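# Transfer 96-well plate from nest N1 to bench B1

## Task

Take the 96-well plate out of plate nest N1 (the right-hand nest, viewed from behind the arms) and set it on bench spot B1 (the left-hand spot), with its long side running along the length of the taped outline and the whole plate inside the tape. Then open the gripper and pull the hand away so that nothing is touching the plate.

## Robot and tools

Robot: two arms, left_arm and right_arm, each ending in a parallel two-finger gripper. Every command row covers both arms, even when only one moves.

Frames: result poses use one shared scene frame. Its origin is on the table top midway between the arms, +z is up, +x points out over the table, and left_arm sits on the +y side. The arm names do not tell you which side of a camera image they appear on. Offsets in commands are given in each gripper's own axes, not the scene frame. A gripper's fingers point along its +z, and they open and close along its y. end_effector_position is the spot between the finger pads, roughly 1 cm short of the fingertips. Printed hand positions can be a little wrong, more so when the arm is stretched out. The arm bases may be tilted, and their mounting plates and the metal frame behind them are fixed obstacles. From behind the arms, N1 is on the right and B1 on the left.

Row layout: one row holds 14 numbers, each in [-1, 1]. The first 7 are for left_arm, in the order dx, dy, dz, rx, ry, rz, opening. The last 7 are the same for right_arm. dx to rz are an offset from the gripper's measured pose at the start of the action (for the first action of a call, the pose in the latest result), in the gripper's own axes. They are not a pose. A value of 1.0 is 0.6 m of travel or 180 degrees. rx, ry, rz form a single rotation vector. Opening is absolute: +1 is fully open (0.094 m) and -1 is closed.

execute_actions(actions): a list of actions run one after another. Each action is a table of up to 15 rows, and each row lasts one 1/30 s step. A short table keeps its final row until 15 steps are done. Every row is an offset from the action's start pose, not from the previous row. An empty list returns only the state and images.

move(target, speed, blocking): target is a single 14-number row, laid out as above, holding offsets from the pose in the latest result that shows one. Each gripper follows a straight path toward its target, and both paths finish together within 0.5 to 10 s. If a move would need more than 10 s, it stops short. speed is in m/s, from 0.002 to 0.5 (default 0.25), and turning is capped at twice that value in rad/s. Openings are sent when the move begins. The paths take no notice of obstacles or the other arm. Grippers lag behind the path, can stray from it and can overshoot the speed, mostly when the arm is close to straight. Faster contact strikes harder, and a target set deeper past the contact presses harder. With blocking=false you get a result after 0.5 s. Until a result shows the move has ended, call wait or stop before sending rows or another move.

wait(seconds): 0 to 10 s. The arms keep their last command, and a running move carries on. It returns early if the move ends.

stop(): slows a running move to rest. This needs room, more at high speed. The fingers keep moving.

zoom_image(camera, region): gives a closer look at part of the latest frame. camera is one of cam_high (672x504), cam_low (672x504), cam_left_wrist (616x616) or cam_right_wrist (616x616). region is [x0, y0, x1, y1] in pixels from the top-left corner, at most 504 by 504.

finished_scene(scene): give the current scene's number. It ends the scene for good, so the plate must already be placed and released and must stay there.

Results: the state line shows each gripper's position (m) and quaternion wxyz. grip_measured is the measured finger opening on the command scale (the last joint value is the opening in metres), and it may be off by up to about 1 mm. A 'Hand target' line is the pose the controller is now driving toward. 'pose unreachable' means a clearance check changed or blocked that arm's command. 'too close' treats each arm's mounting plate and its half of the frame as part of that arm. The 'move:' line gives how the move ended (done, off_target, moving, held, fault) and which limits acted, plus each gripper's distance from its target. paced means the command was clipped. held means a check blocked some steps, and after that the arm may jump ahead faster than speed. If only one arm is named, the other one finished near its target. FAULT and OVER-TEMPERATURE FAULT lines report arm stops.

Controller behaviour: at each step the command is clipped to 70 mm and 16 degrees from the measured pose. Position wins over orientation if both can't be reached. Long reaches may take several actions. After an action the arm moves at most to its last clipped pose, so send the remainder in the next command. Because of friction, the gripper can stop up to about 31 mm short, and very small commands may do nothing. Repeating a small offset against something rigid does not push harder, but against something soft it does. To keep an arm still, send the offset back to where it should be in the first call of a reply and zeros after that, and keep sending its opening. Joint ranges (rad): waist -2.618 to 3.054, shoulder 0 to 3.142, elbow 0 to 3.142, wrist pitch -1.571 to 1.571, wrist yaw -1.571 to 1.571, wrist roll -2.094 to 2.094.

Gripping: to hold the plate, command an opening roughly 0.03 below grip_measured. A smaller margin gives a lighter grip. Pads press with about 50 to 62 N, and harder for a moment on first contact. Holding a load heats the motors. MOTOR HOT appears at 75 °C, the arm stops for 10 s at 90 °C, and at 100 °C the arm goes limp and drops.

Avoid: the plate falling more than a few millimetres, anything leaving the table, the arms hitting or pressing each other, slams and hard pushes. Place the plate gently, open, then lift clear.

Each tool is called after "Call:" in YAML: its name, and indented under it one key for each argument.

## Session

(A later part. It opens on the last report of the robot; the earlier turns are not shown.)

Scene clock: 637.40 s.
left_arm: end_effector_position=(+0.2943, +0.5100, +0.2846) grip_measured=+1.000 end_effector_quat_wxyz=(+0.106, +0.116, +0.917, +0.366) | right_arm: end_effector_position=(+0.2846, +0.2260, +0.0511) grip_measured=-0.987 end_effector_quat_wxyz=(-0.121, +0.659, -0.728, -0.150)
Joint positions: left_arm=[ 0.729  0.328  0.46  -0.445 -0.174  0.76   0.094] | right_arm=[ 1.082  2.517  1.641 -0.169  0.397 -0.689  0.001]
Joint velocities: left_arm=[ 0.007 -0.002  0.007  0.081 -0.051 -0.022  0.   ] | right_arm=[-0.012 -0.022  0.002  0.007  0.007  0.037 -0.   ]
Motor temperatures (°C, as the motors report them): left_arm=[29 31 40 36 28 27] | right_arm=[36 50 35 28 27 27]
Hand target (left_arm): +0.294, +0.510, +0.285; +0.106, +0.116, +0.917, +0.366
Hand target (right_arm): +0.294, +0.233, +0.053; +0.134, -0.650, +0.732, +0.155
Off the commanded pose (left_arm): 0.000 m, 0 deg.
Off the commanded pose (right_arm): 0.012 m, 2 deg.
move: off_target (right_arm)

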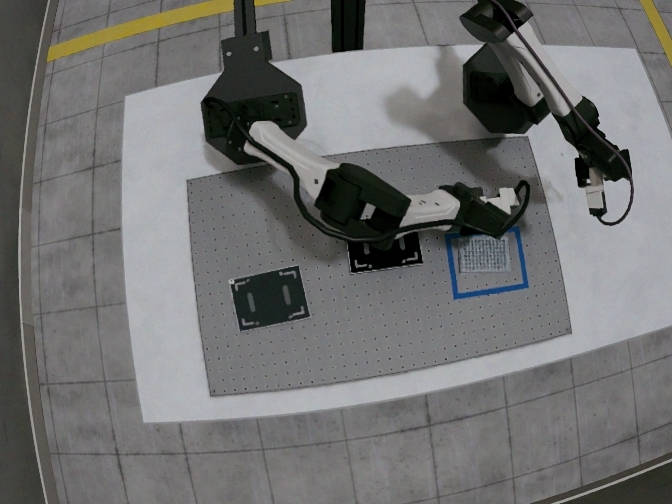

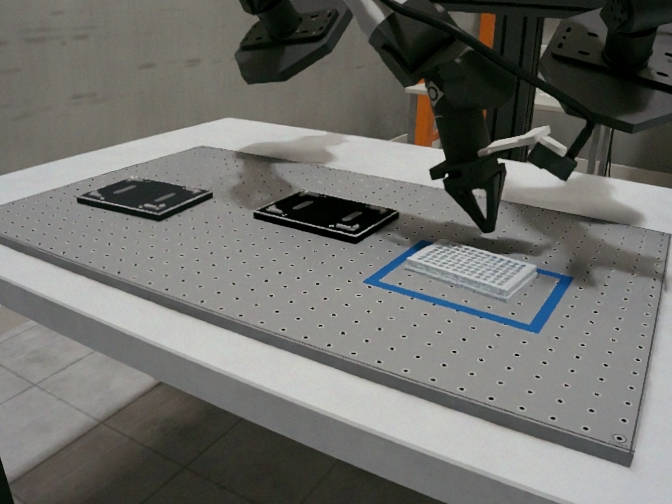

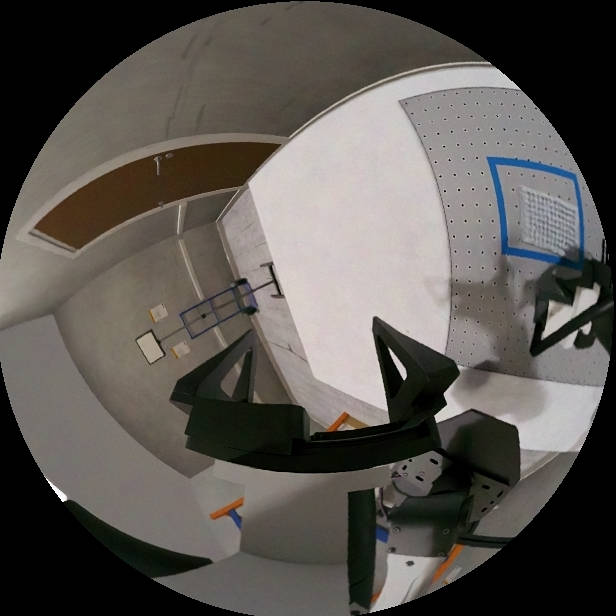

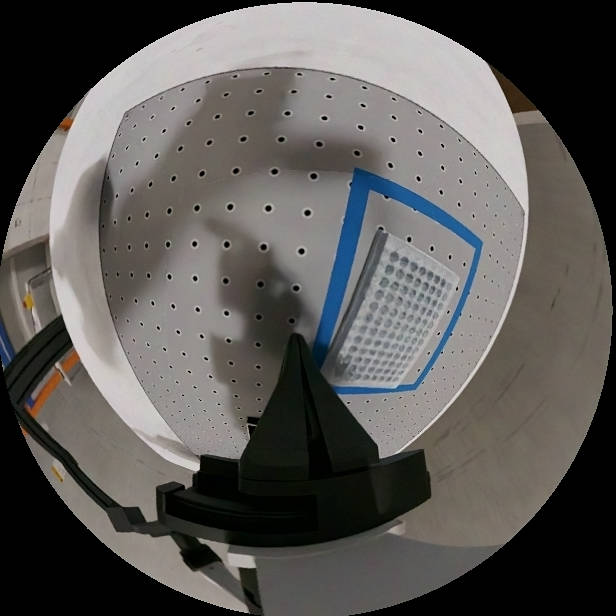

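Call:
move:
  target: [0,0,0,0,0,0,1, -0.0169,-0.0257,0.0268,0.0125,-0.0142,0.0044,-1]
  speed: 0.05

Call:
zoom_image:
  camera: "cam_right_wrist"
  region: [150,120,510,480]

Call:
zoom_image:
  camera: "cam_low"
  region: [355,170,595,345]

Scene clock: 661.00 s.
left_arm: end_effector_position=(+0.2943, +0.5100, +0.2846) grip_measured=+1.000 end_effector_quat_wxyz=(+0.106, +0.116, +0.917, +0.366) | right_arm: end_effector_position=(+0.2958, +0.2329, +0.0404) grip_measured=-0.987 end_effector_quat_wxyz=(-0.139, +0.652, -0.730, -0.146)
Joint positions: left_arm=[ 0.729  0.328  0.46  -0.445 -0.174  0.76   0.094] | right_arm=[ 1.063  2.553  1.672 -0.117  0.397 -0.716  0.001]
Joint velocities: left_arm=[ 0.002 -0.007  0.022  0.007 -0.051 -0.007  0.   ] | right_arm=[ 0.002 -0.007 -0.017 -0.051 -0.095  0.037  0.001]
Motor temperatures (°C, as the motors report them): left_arm=[29 31 40 36 28 27] | right_arm=[36 50 36 28 27 27]
Hand target (left_arm): +0.294, +0.510, +0.285; +0.106, +0.116, +0.917, +0.366
Hand target (right_arm): +0.301, +0.239, +0.039; +0.150, -0.648, +0.732, +0.150
Off the commanded pose (left_arm): 0.000 m, 0 deg.
Off the commanded pose (right_arm): 0.009 m, 1 deg.
move: done

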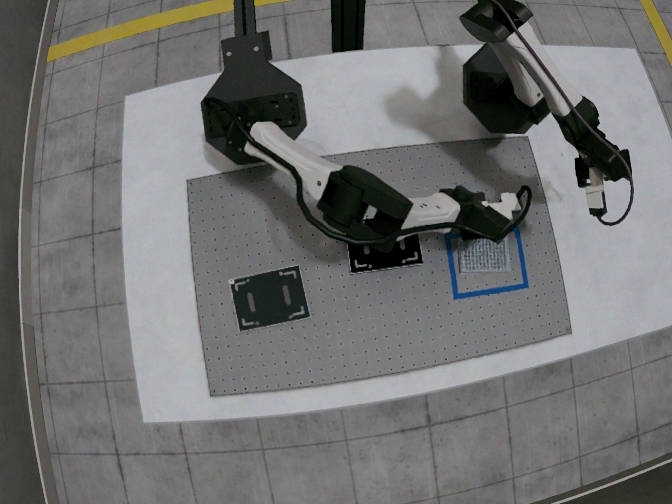

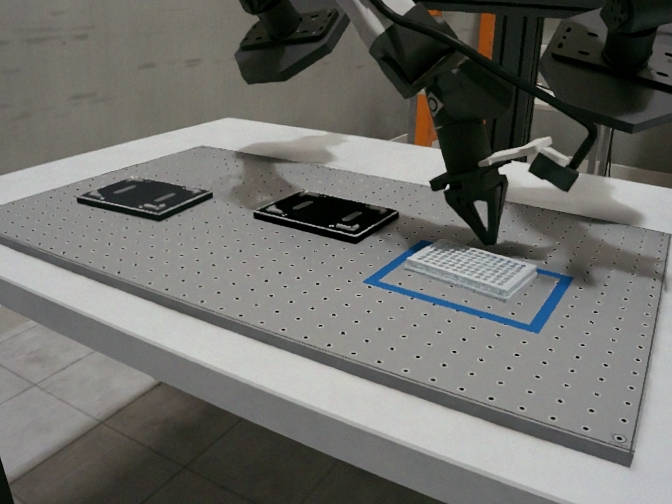

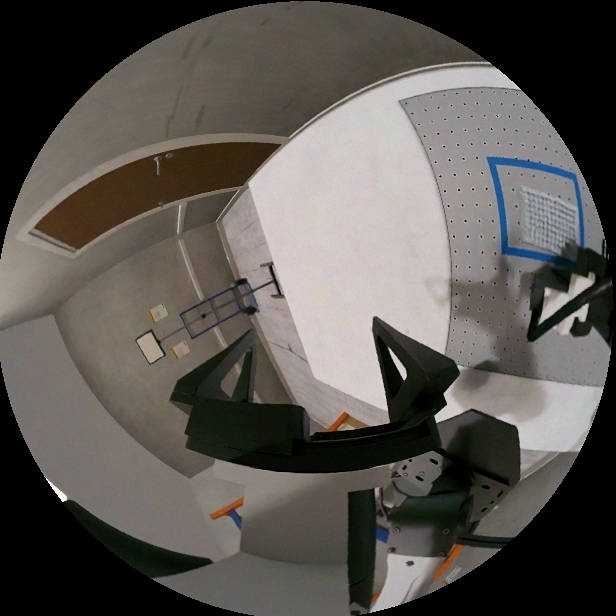

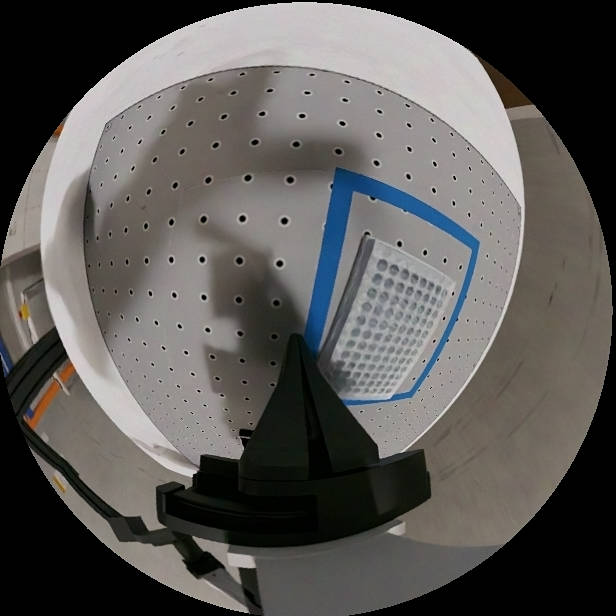

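Region (150, 120, 510, 480) of cam_right_wrist's 616x616 image, scaled by 1.400, with more detail than that image has.

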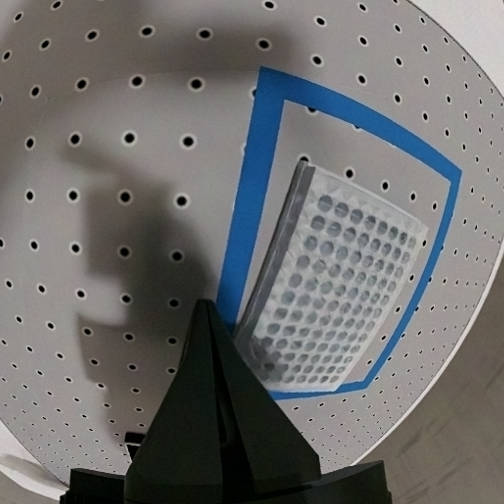

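Region (355, 170, 595, 345) of cam_low's 672x504 image, scaled by 2.100, with more detail than that image has; it fills the top 368 rows of this view, and the rest is white.

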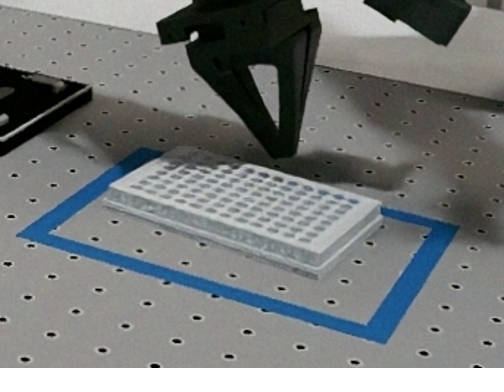

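Call:
move:
  target: [0,0,0,0,0,0,1, 0.01375,0.0169,0.0171,-0.0051,0.0068,-0.0027,-0.6]
  speed: 0.03

Call:
zoom_image:
  camera: "cam_right_wrist"
  region: [150,120,510,480]

Call:
zoom_image:
  camera: "cam_low"
  region: [355,170,595,345]

Scene clock: 676.43 s.
left_arm: end_effector_position=(+0.2943, +0.5100, +0.2846) grip_measured=+1.000 end_effector_quat_wxyz=(+0.106, +0.116, +0.917, +0.366) | right_arm: end_effector_position=(+0.2878, +0.2316, +0.0332) grip_measured=-0.602 end_effector_quat_wxyz=(-0.132, +0.657, -0.728, -0.145)
Joint positions: left_arm=[ 0.729  0.328  0.46  -0.445 -0.174  0.76   0.094] | right_arm=[ 1.063  2.571  1.672 -0.116  0.397 -0.717  0.019]
Joint velocities: left_arm=[ 0.007  0.002  0.007  0.051  0.051 -0.081  0.   ] | right_arm=[ 0.022 -0.012 -0.017 -0.051 -0.051 -0.037  0.   ]
Motor temperatures (°C, as the motors report them): left_arm=[29 31 40 36 28 27] | right_arm=[37 50 37 28 27 27]
Hand target (left_arm): +0.294, +0.510, +0.285; +0.106, +0.116, +0.917, +0.366
Hand target (right_arm): +0.285, +0.230, +0.028; +0.127, -0.658, +0.728, +0.144
Off the commanded pose (left_arm): 0.000 m, 0 deg.
Off the commanded pose (right_arm): 0.006 m, 1 deg.
move: done

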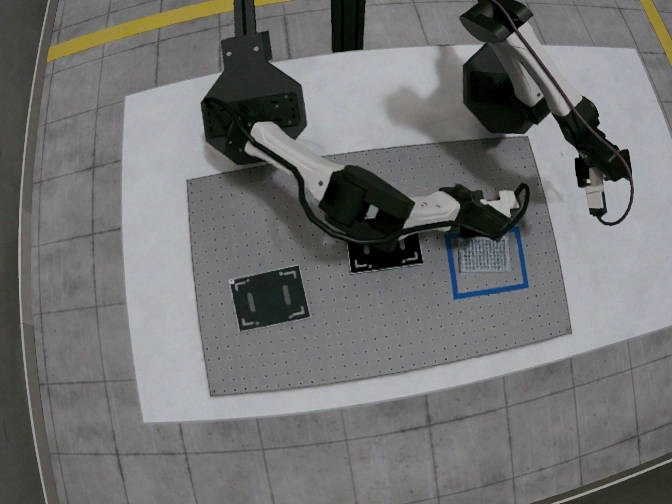

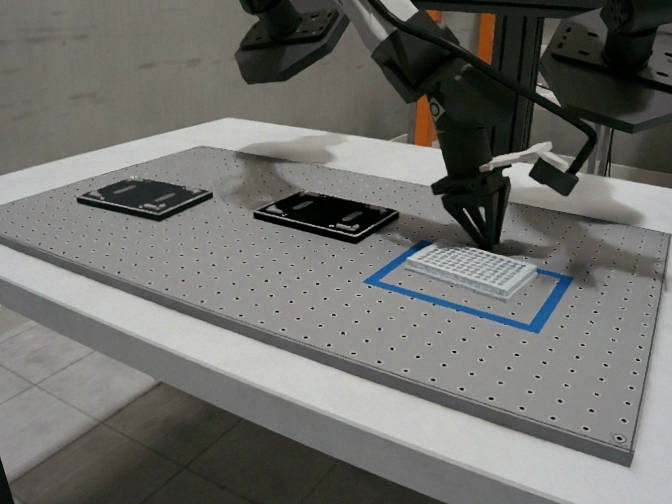

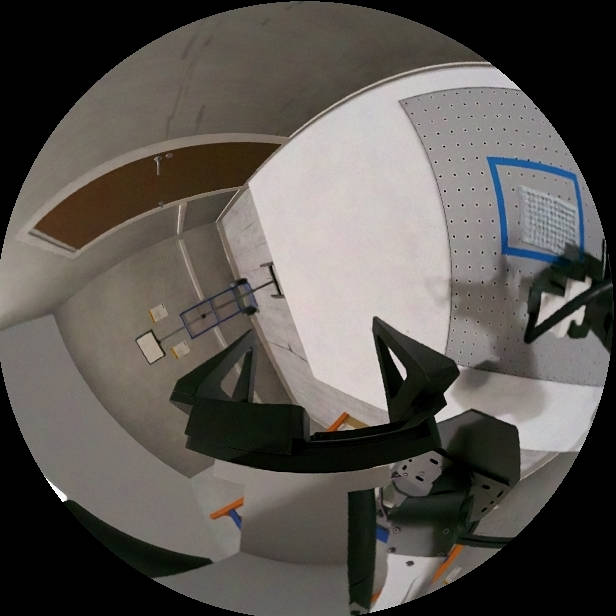

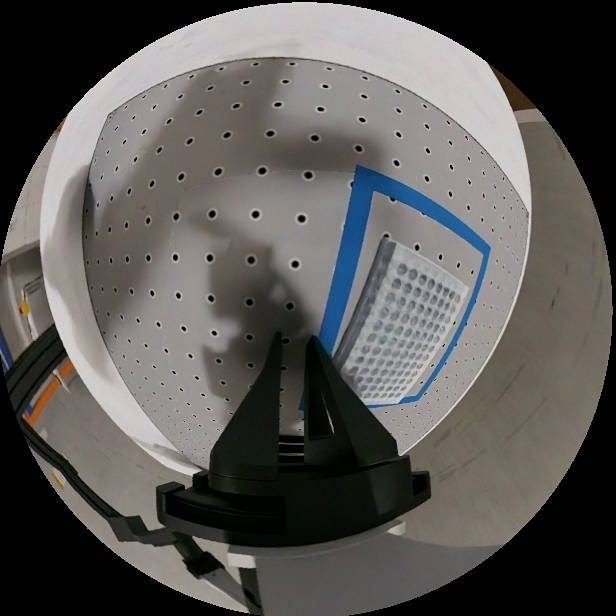

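Region (150, 120, 510, 480) of cam_right_wrist's 616x616 image, scaled by 1.400, with more detail than that image has.

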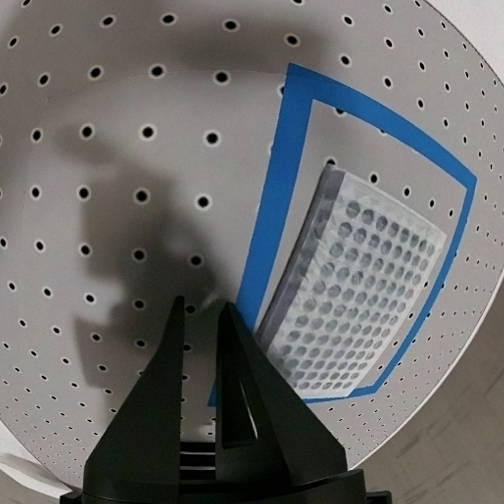

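Region (355, 170, 595, 345) of cam_low's 672x504 image, scaled by 2.100, with more detail than that image has; it fills the top 368 rows of this view, and the rest is white.

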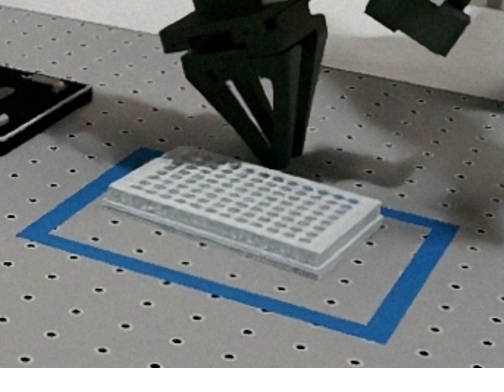

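Call:
execute_actions:
  actions:
    - [[0,0,0,0,0,0,1,0,0,0,0,0,0,-0.54],[0,0,0,0,0,0,1,0,0,0,0,0,0,-0.48],[0,0,0,0,0,0,1,0,0,0,0,0,0,-0.42],[0,0,0,0,0,0,1,0,0,0,0,0,0,-0.36],[0,0,0,0,0,0,1,0,0,0,0,0,0,-0.31],[0,0,0,0,0,0,1,0,0,0,0,0,0,-0.27],[0,0,0,0,0,0,1,0,0,0,0,0,0,-0.23],[0,0,0,0,0,0,1,0,0,0,0,0,0,-0.2],[0,0,0,0,0,0,1,0,0,0,0,0,0,-0.17],[0,0,0,0,0,0,1,0,0,0,0,0,0,-0.14],[0,0,0,0,0,0,1,0,0,0,0,0,0,-0.11],[0,0,0,0,0,0,1,0,0,0,0,0,0,-0.08],[0,0,0,0,0,0,1,0,0,0,0,0,0,-0.05],[0,0,0,0,0,0,1,0,0,0,0,0,0,-0.02],[0,0,0,0,0,0,1,0,0,0,0,0,0,0.01]]
    - [[0,0,0,0,0,0,1,0,0,0,0,0,0,0.045],[0,0,0,0,0,0,1,0,0,0,0,0,0,0.08],[0,0,0,0,0,0,1,0,0,0,0,0,0,0.115],[0,0,0,0,0,0,1,0,0,0,0,0,0,0.15],[0,0,0,0,0,0,1,0,0,0,0,0,0,0.185],[0,0,0,0,0,0,1,0,0,0,0,0,0,0.22],[0,0,0,0,0,0,1,0,0,0,0,0,0,0.255],[0,0,0,0,0,0,1,0,0,0,0,0,0,0.29],[0,0,0,0,0,0,1,0,0,0,0,0,0,0.325],[0,0,0,0,0,0,1,0,0,0,0,0,0,0.36],[0,0,0,0,0,0,1,0,0,0,0,0,0,0.395],[0,0,0,0,0,0,1,0,0,0,0,0,0,0.43],[0,0,0,0,0,0,1,0,0,0,0,0,0,0.46],[0,0,0,0,0,0,1,0,0,0,0,0,0,0.48],[0,0,0,0,0,0,1,0,0,0,0,0,0,0.5]]

Call:
zoom_image:
  camera: "cam_left_wrist"
  region: [460,130,616,290]

Call:
zoom_image:
  camera: "cam_high"
  region: [430,200,550,310]

Scene clock: 699.00 s.
left_arm: end_effector_position=(+0.2943, +0.5100, +0.2846) grip_measured=+1.000 end_effector_quat_wxyz=(+0.106, +0.116, +0.917, +0.366) | right_arm: end_effector_position=(+0.2878, +0.2316, +0.0332) grip_measured=+0.488 end_effector_quat_wxyz=(-0.132, +0.657, -0.728, -0.145)
Joint positions: left_arm=[ 0.729  0.328  0.46  -0.445 -0.174  0.76   0.094] | right_arm=[ 1.063  2.571  1.672 -0.116  0.397 -0.717  0.07 ]
Joint velocities: left_arm=[-0.007  0.002 -0.002  0.007  0.066 -0.037  0.   ] | right_arm=[-0.022 -0.007  0.002 -0.051 -0.081 -0.051  0.02 ]
Motor temperatures (°C, as the motors report them): left_arm=[28 31 40 36 28 27] | right_arm=[37 50 36 28 27 27]
Hand target (left_arm): +0.294, +0.510, +0.285; +0.106, +0.116, +0.917, +0.366
Hand target (right_arm): +0.288, +0.232, +0.033; +0.132, -0.657, +0.728, +0.145
Off the commanded pose (left_arm): 0.000 m, 0 deg.
Off the commanded pose (right_arm): 0.000 m, 0 deg.

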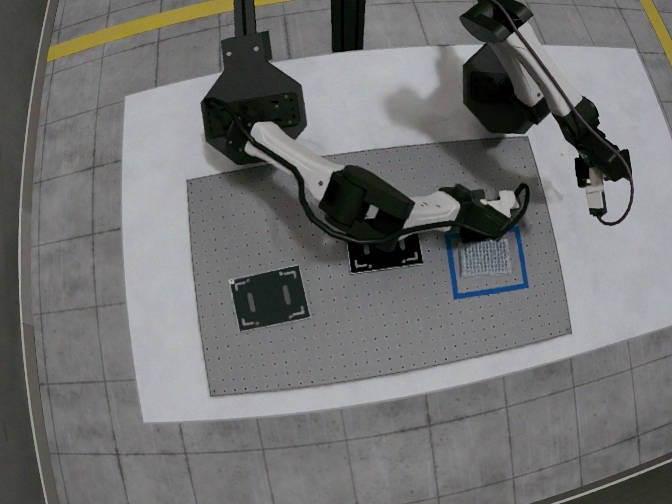

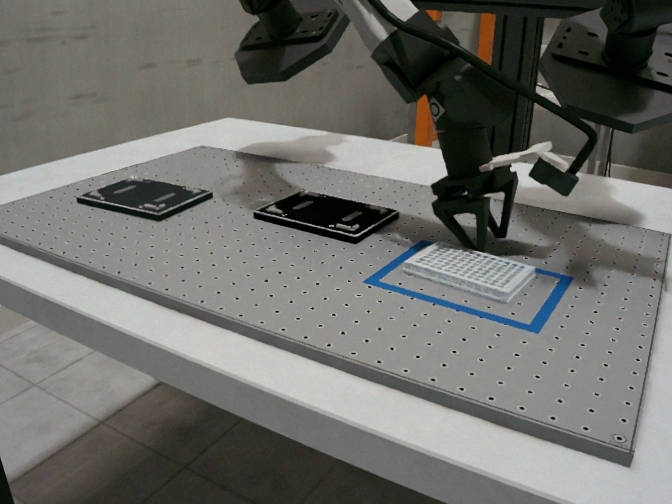

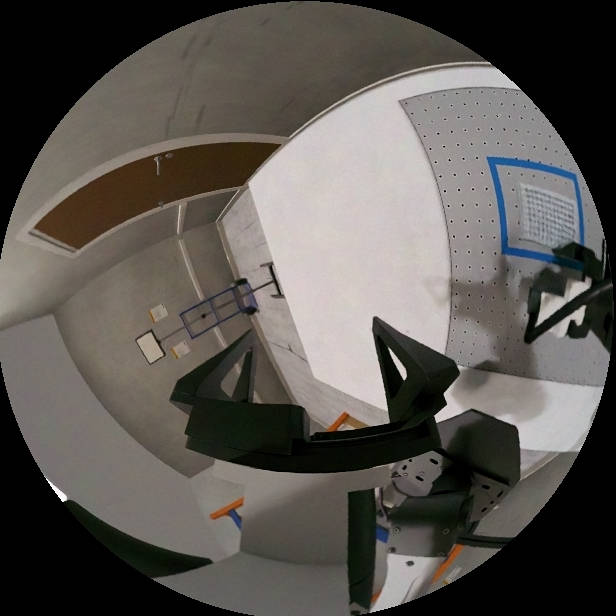

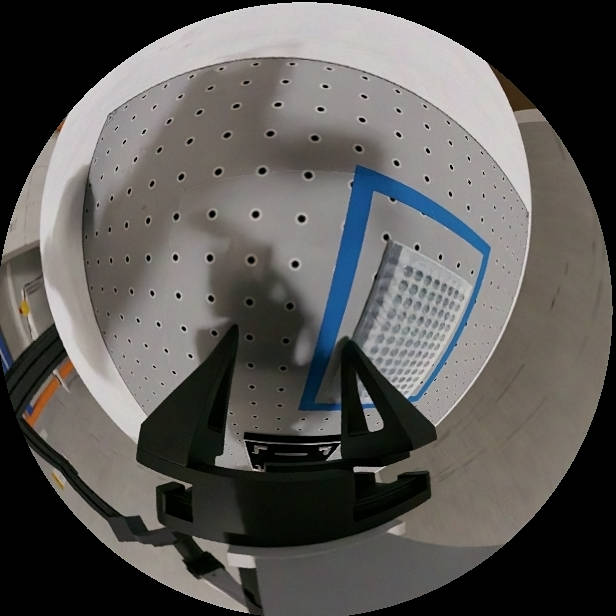

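Region (460, 130, 616, 290) of cam_left_wrist's 616x616 image, scaled by 3.150, with more detail than that image has; it fills the left 491 columns of this view, and the rest is white.

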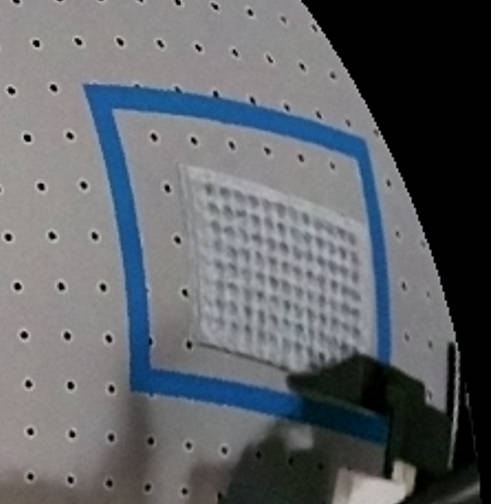

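Region (430, 200, 550, 310) of cam_high's 672x504 image, scaled by 4.200, with more detail than that image has; it fills the top 462 rows of this view, and the rest is white.

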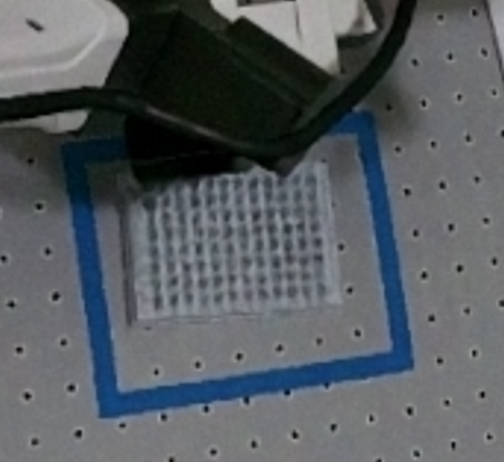

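Call:
execute_actions:
  actions:
    - [[0,0,0,0,0,0,1,0,0,0,0,0,0,0.52],[0,0,0,0,0,0,1,0,0,0,0,0,0,0.55],[0,0,0,0,0,0,1,0,0,0,0,0,0,0.58],[0,0,0,0,0,0,1,0,0,0,0,0,0,0.61],[0,0,0,0,0,0,1,0,0,0,0,0,0,0.64],[0,0,0,0,0,0,1,0,0,0,0,0,0,0.67],[0,0,0,0,0,0,1,0,0,0,0,0,0,0.70],[0,0,0,0,0,0,1,0,0,0,0,0,0,0.73],[0,0,0,0,0,0,1,0,0,0,0,0,0,0.76],[0,0,0,0,0,0,1,0,0,0,0,0,0,0.79],[0,0,0,0,0,0,1,0,0,0,0,0,0,0.82],[0,0,0,0,0,0,1,0,0,0,0,0,0,0.845],[0,0,0,0,0,0,1,0,0,0,0,0,0,0.865],[0,0,0,0,0,0,1,0,0,0,0,0,0,0.88],[0,0,0,0,0,0,1,0,0,0,0,0,0,0.88]]

Call:
zoom_image:
  camera: "cam_high"
  region: [430,200,550,310]

Scene clock: 709.03 s.
left_arm: end_effector_position=(+0.2943, +0.5100, +0.2846) grip_measured=+1.000 end_effector_quat_wxyz=(+0.106, +0.116, +0.917, +0.366) | right_arm: end_effector_position=(+0.2878, +0.2316, +0.0332) grip_measured=+0.876 end_effector_quat_wxyz=(-0.132, +0.657, -0.728, -0.145)
Joint positions: left_arm=[ 0.729  0.328  0.46  -0.445 -0.174  0.76   0.094] | right_arm=[ 1.063  2.571  1.672 -0.116  0.397 -0.717  0.088]
Joint velocities: left_arm=[-0.002 -0.017  0.002 -0.037 -0.066  0.037  0.   ] | right_arm=[ 0.002  0.002  0.002 -0.037 -0.022 -0.066  0.004]
Motor temperatures (°C, as the motors report them): left_arm=[28 31 40 36 28 27] | right_arm=[38 51 36 28 27 27]
Hand target (left_arm): +0.294, +0.510, +0.285; +0.106, +0.116, +0.917, +0.366
Hand target (right_arm): +0.288, +0.232, +0.033; +0.132, -0.657, +0.728, +0.145
Off the commanded pose (left_arm): 0.000 m, 0 deg.
Off the commanded pose (right_arm): 0.000 m, 0 deg.

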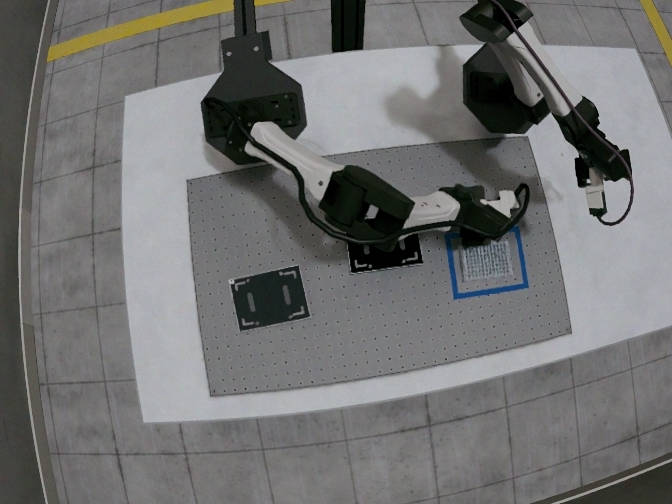

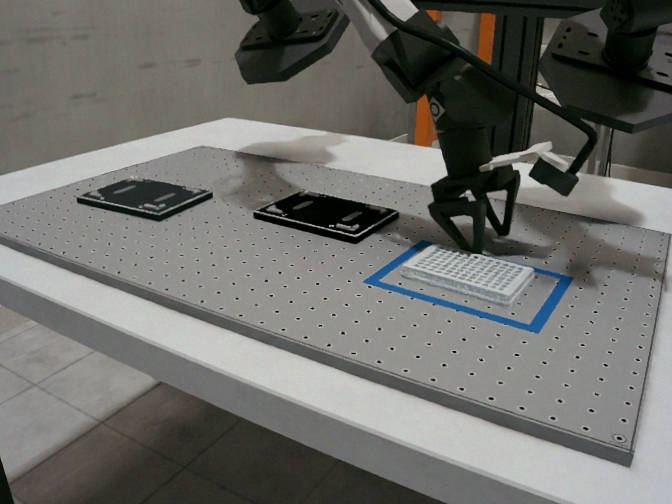

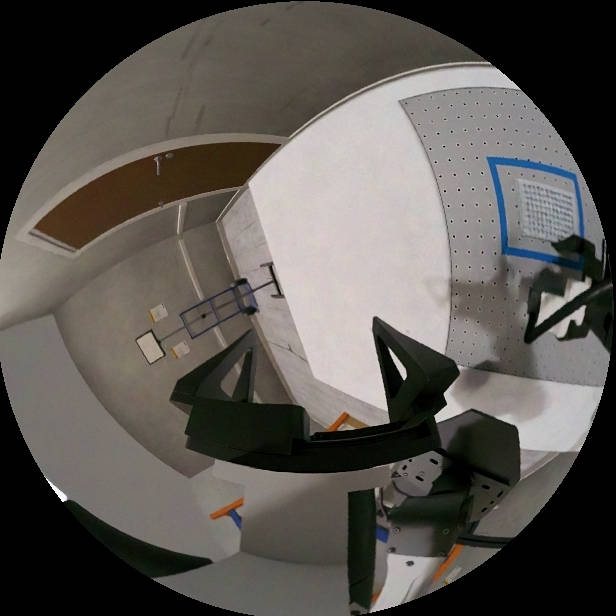

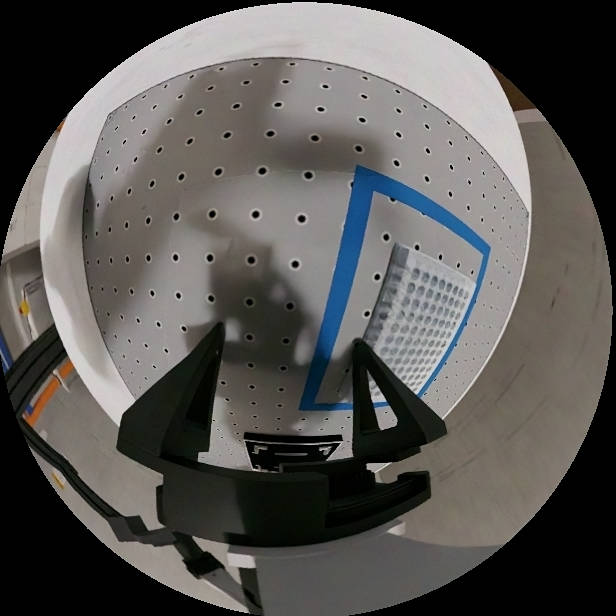

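Region (430, 200, 550, 310) of cam_high's 672x504 image, scaled by 4.200, with more detail than that image has; it fills the top 462 rows of this view, and the rest is white.

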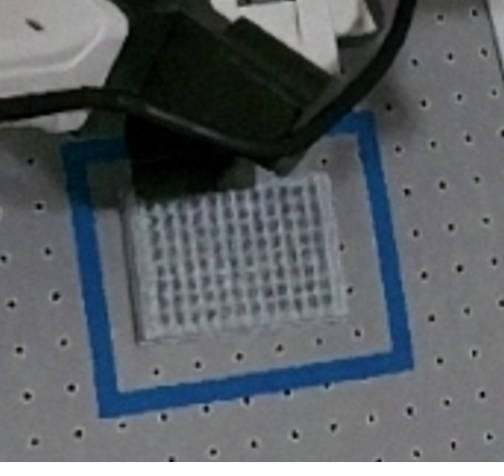

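Call:
move:
  target: [0,0,0,0,0,0,1, -0.0383,0.0038,-0.0923,0,0,0,-0.2]
  speed: 0.15

Call:
move:
  target: [0,0,0,0,0,0,1, 0.153,-0.016,-0.281,0,0,0,1]
  speed: 0.3

Call:
zoom_image:
  camera: "cam_high"
  region: [430,200,550,310]

Scene clock: 729.60 s.
left_arm: end_effector_position=(+0.2943, +0.5100, +0.2846) grip_measured=+1.000 end_effector_quat_wxyz=(+0.106, +0.116, +0.917, +0.366) | right_arm: end_effector_position=(+0.2906, +0.2361, +0.0881) grip_measured=-0.198 end_effector_quat_wxyz=(-0.133, +0.655, -0.729, -0.148)
Joint positions: left_arm=[ 0.729  0.328  0.46  -0.445 -0.174  0.76   0.094] | right_arm=[ 1.133  2.463  1.663 -0.237  0.429 -0.648  0.038]
Joint velocities: left_arm=[-0.027 -0.007 -0.002 -0.022  0.051  0.037  0.   ] | right_arm=[-0.002 -0.017 -0.007 -0.022  0.051  0.007 -0.001]
Motor temperatures (°C, as the motors report them): left_arm=[28 31 41 36 28 27] | right_arm=[38 52 36 28 27 27]
Hand target (left_arm): +0.294, +0.510, +0.285; +0.106, +0.116, +0.917, +0.366
Hand target (right_arm): +0.288, +0.233, +0.093; +0.131, -0.657, +0.728, +0.146
Off the commanded pose (left_arm): 0.000 m, 0 deg.
Off the commanded pose (right_arm): 0.007 m, 0 deg.
move: done

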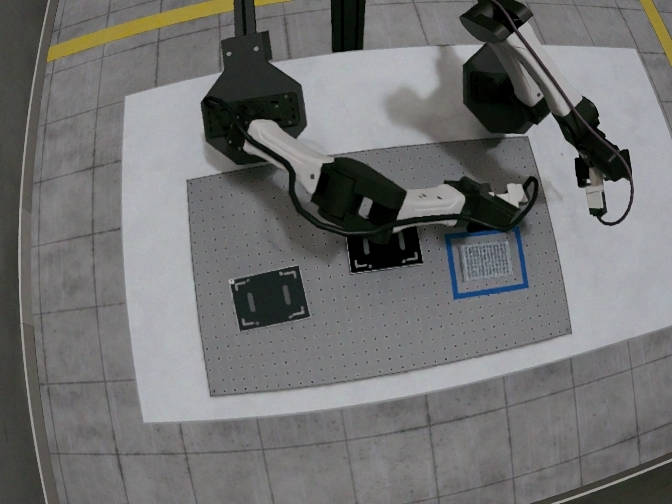

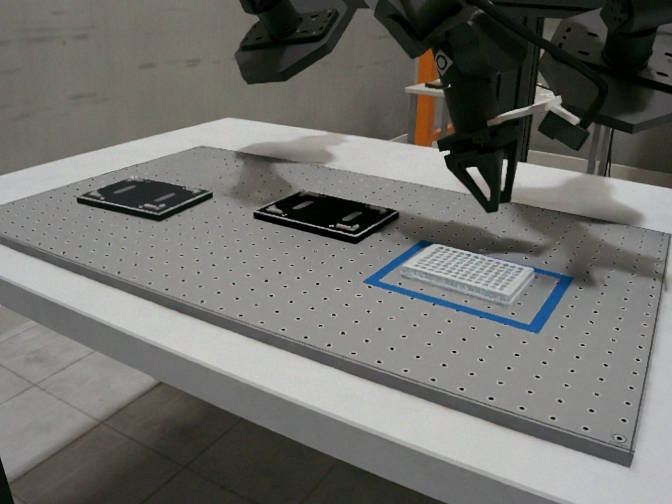

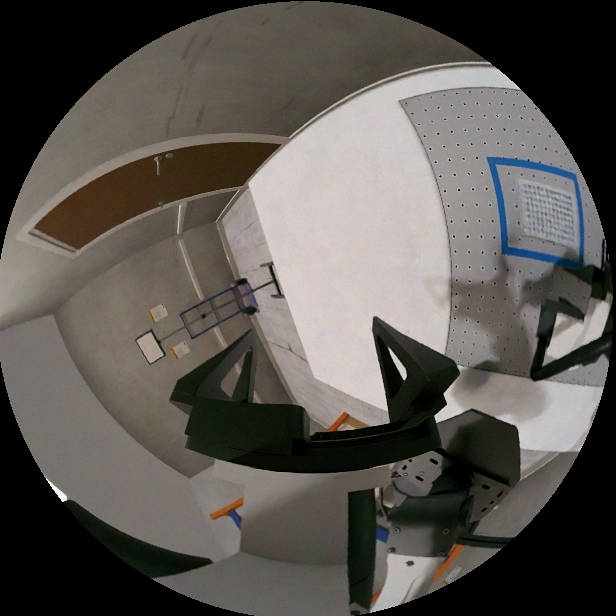

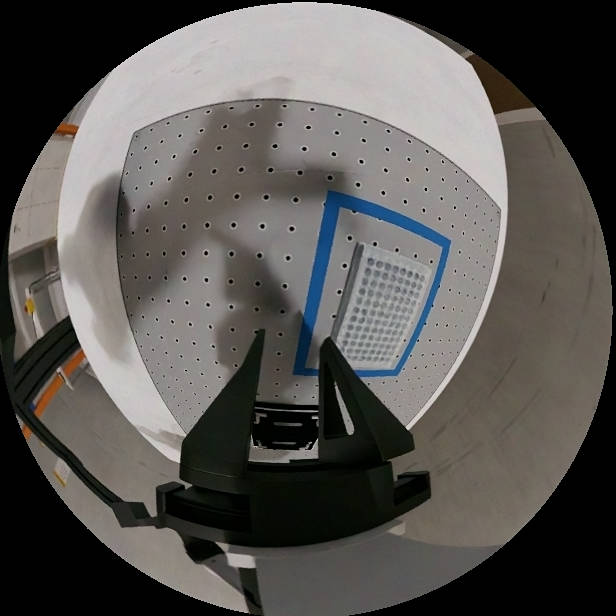

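Scene clock: 730.90 s.
left_arm: end_effector_position=(+0.2943, +0.5100, +0.2846) grip_measured=+1.000 end_effector_quat_wxyz=(+0.106, +0.116, +0.917, +0.366) | right_arm: end_effector_position=(+0.2933, +0.0899, +0.2055) grip_measured=+1.000 end_effector_quat_wxyz=(-0.133, +0.651, -0.732, -0.148)
Joint positions: left_arm=[ 0.729  0.328  0.46  -0.445 -0.174  0.76   0.094] | right_arm=[ 1.168  1.755  1.076 -0.372  0.447 -0.606  0.094]
Joint velocities: left_arm=[ 0.002 -0.012  0.012 -0.022  0.022  0.037  0.   ] | right_arm=[-0.017 -0.017 -0.012 -0.051  0.022  0.007  0.   ]
Motor temperatures (°C, as the motors report them): left_arm=[28 31 41 36 28 27] | right_arm=[38 52 36 28 27 27]
Hand target (left_arm): +0.294, +0.510, +0.285; +0.106, +0.116, +0.917, +0.366
Hand target (right_arm): +0.288, +0.087, +0.210; +0.133, -0.655, +0.729, +0.148
Off the commanded pose (left_arm): 0.000 m, 0 deg.
Off the commanded pose (right_arm): 0.006 m, 1 deg.
move: done

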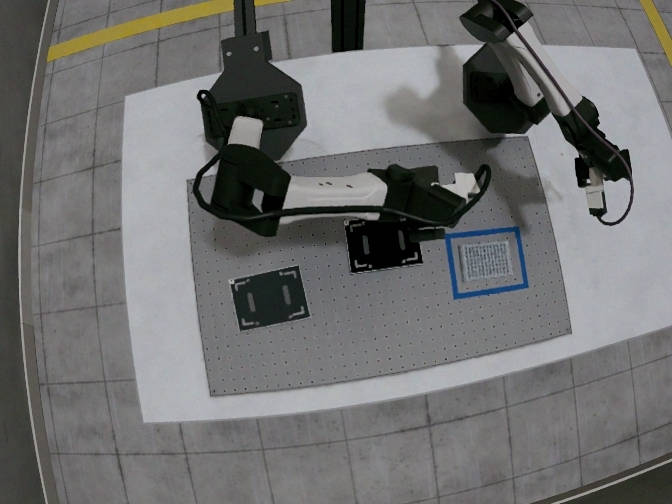

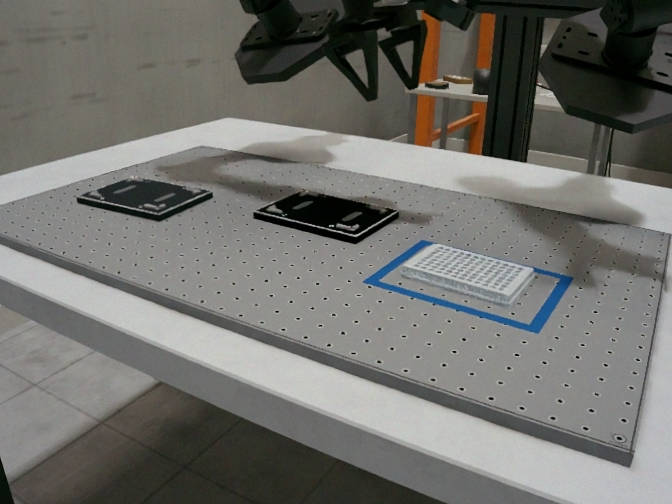

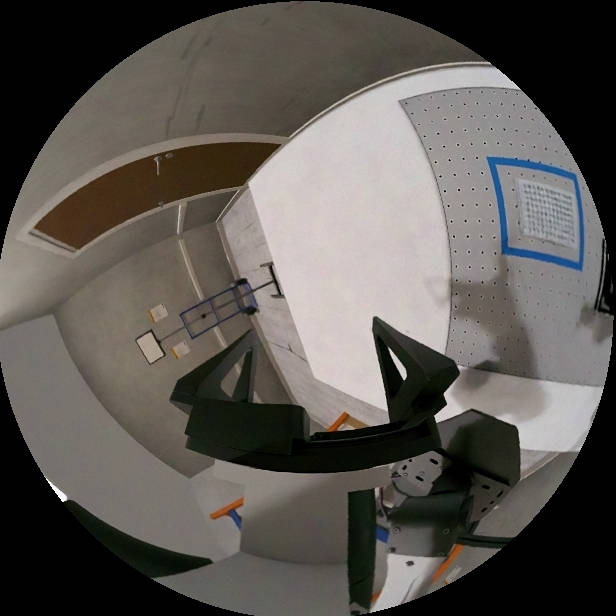

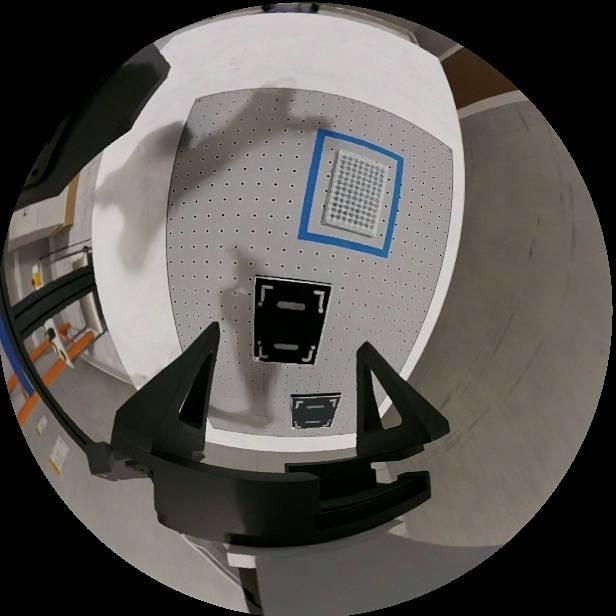

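Region (430, 200, 550, 310) of cam_high's 672x504 image, scaled by 4.200, with more detail than that image has; it fills the top 462 rows of this view, and the rest is white.

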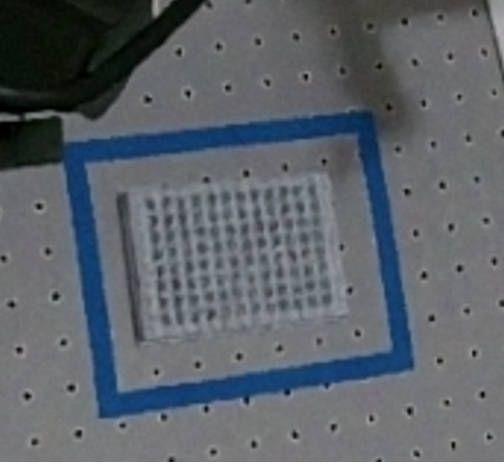

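The plate is centred inside the outline and aligned with it, and both arms are clear.

Call:
finished_scene:
  scene: 2

The scene is finished: the task was done.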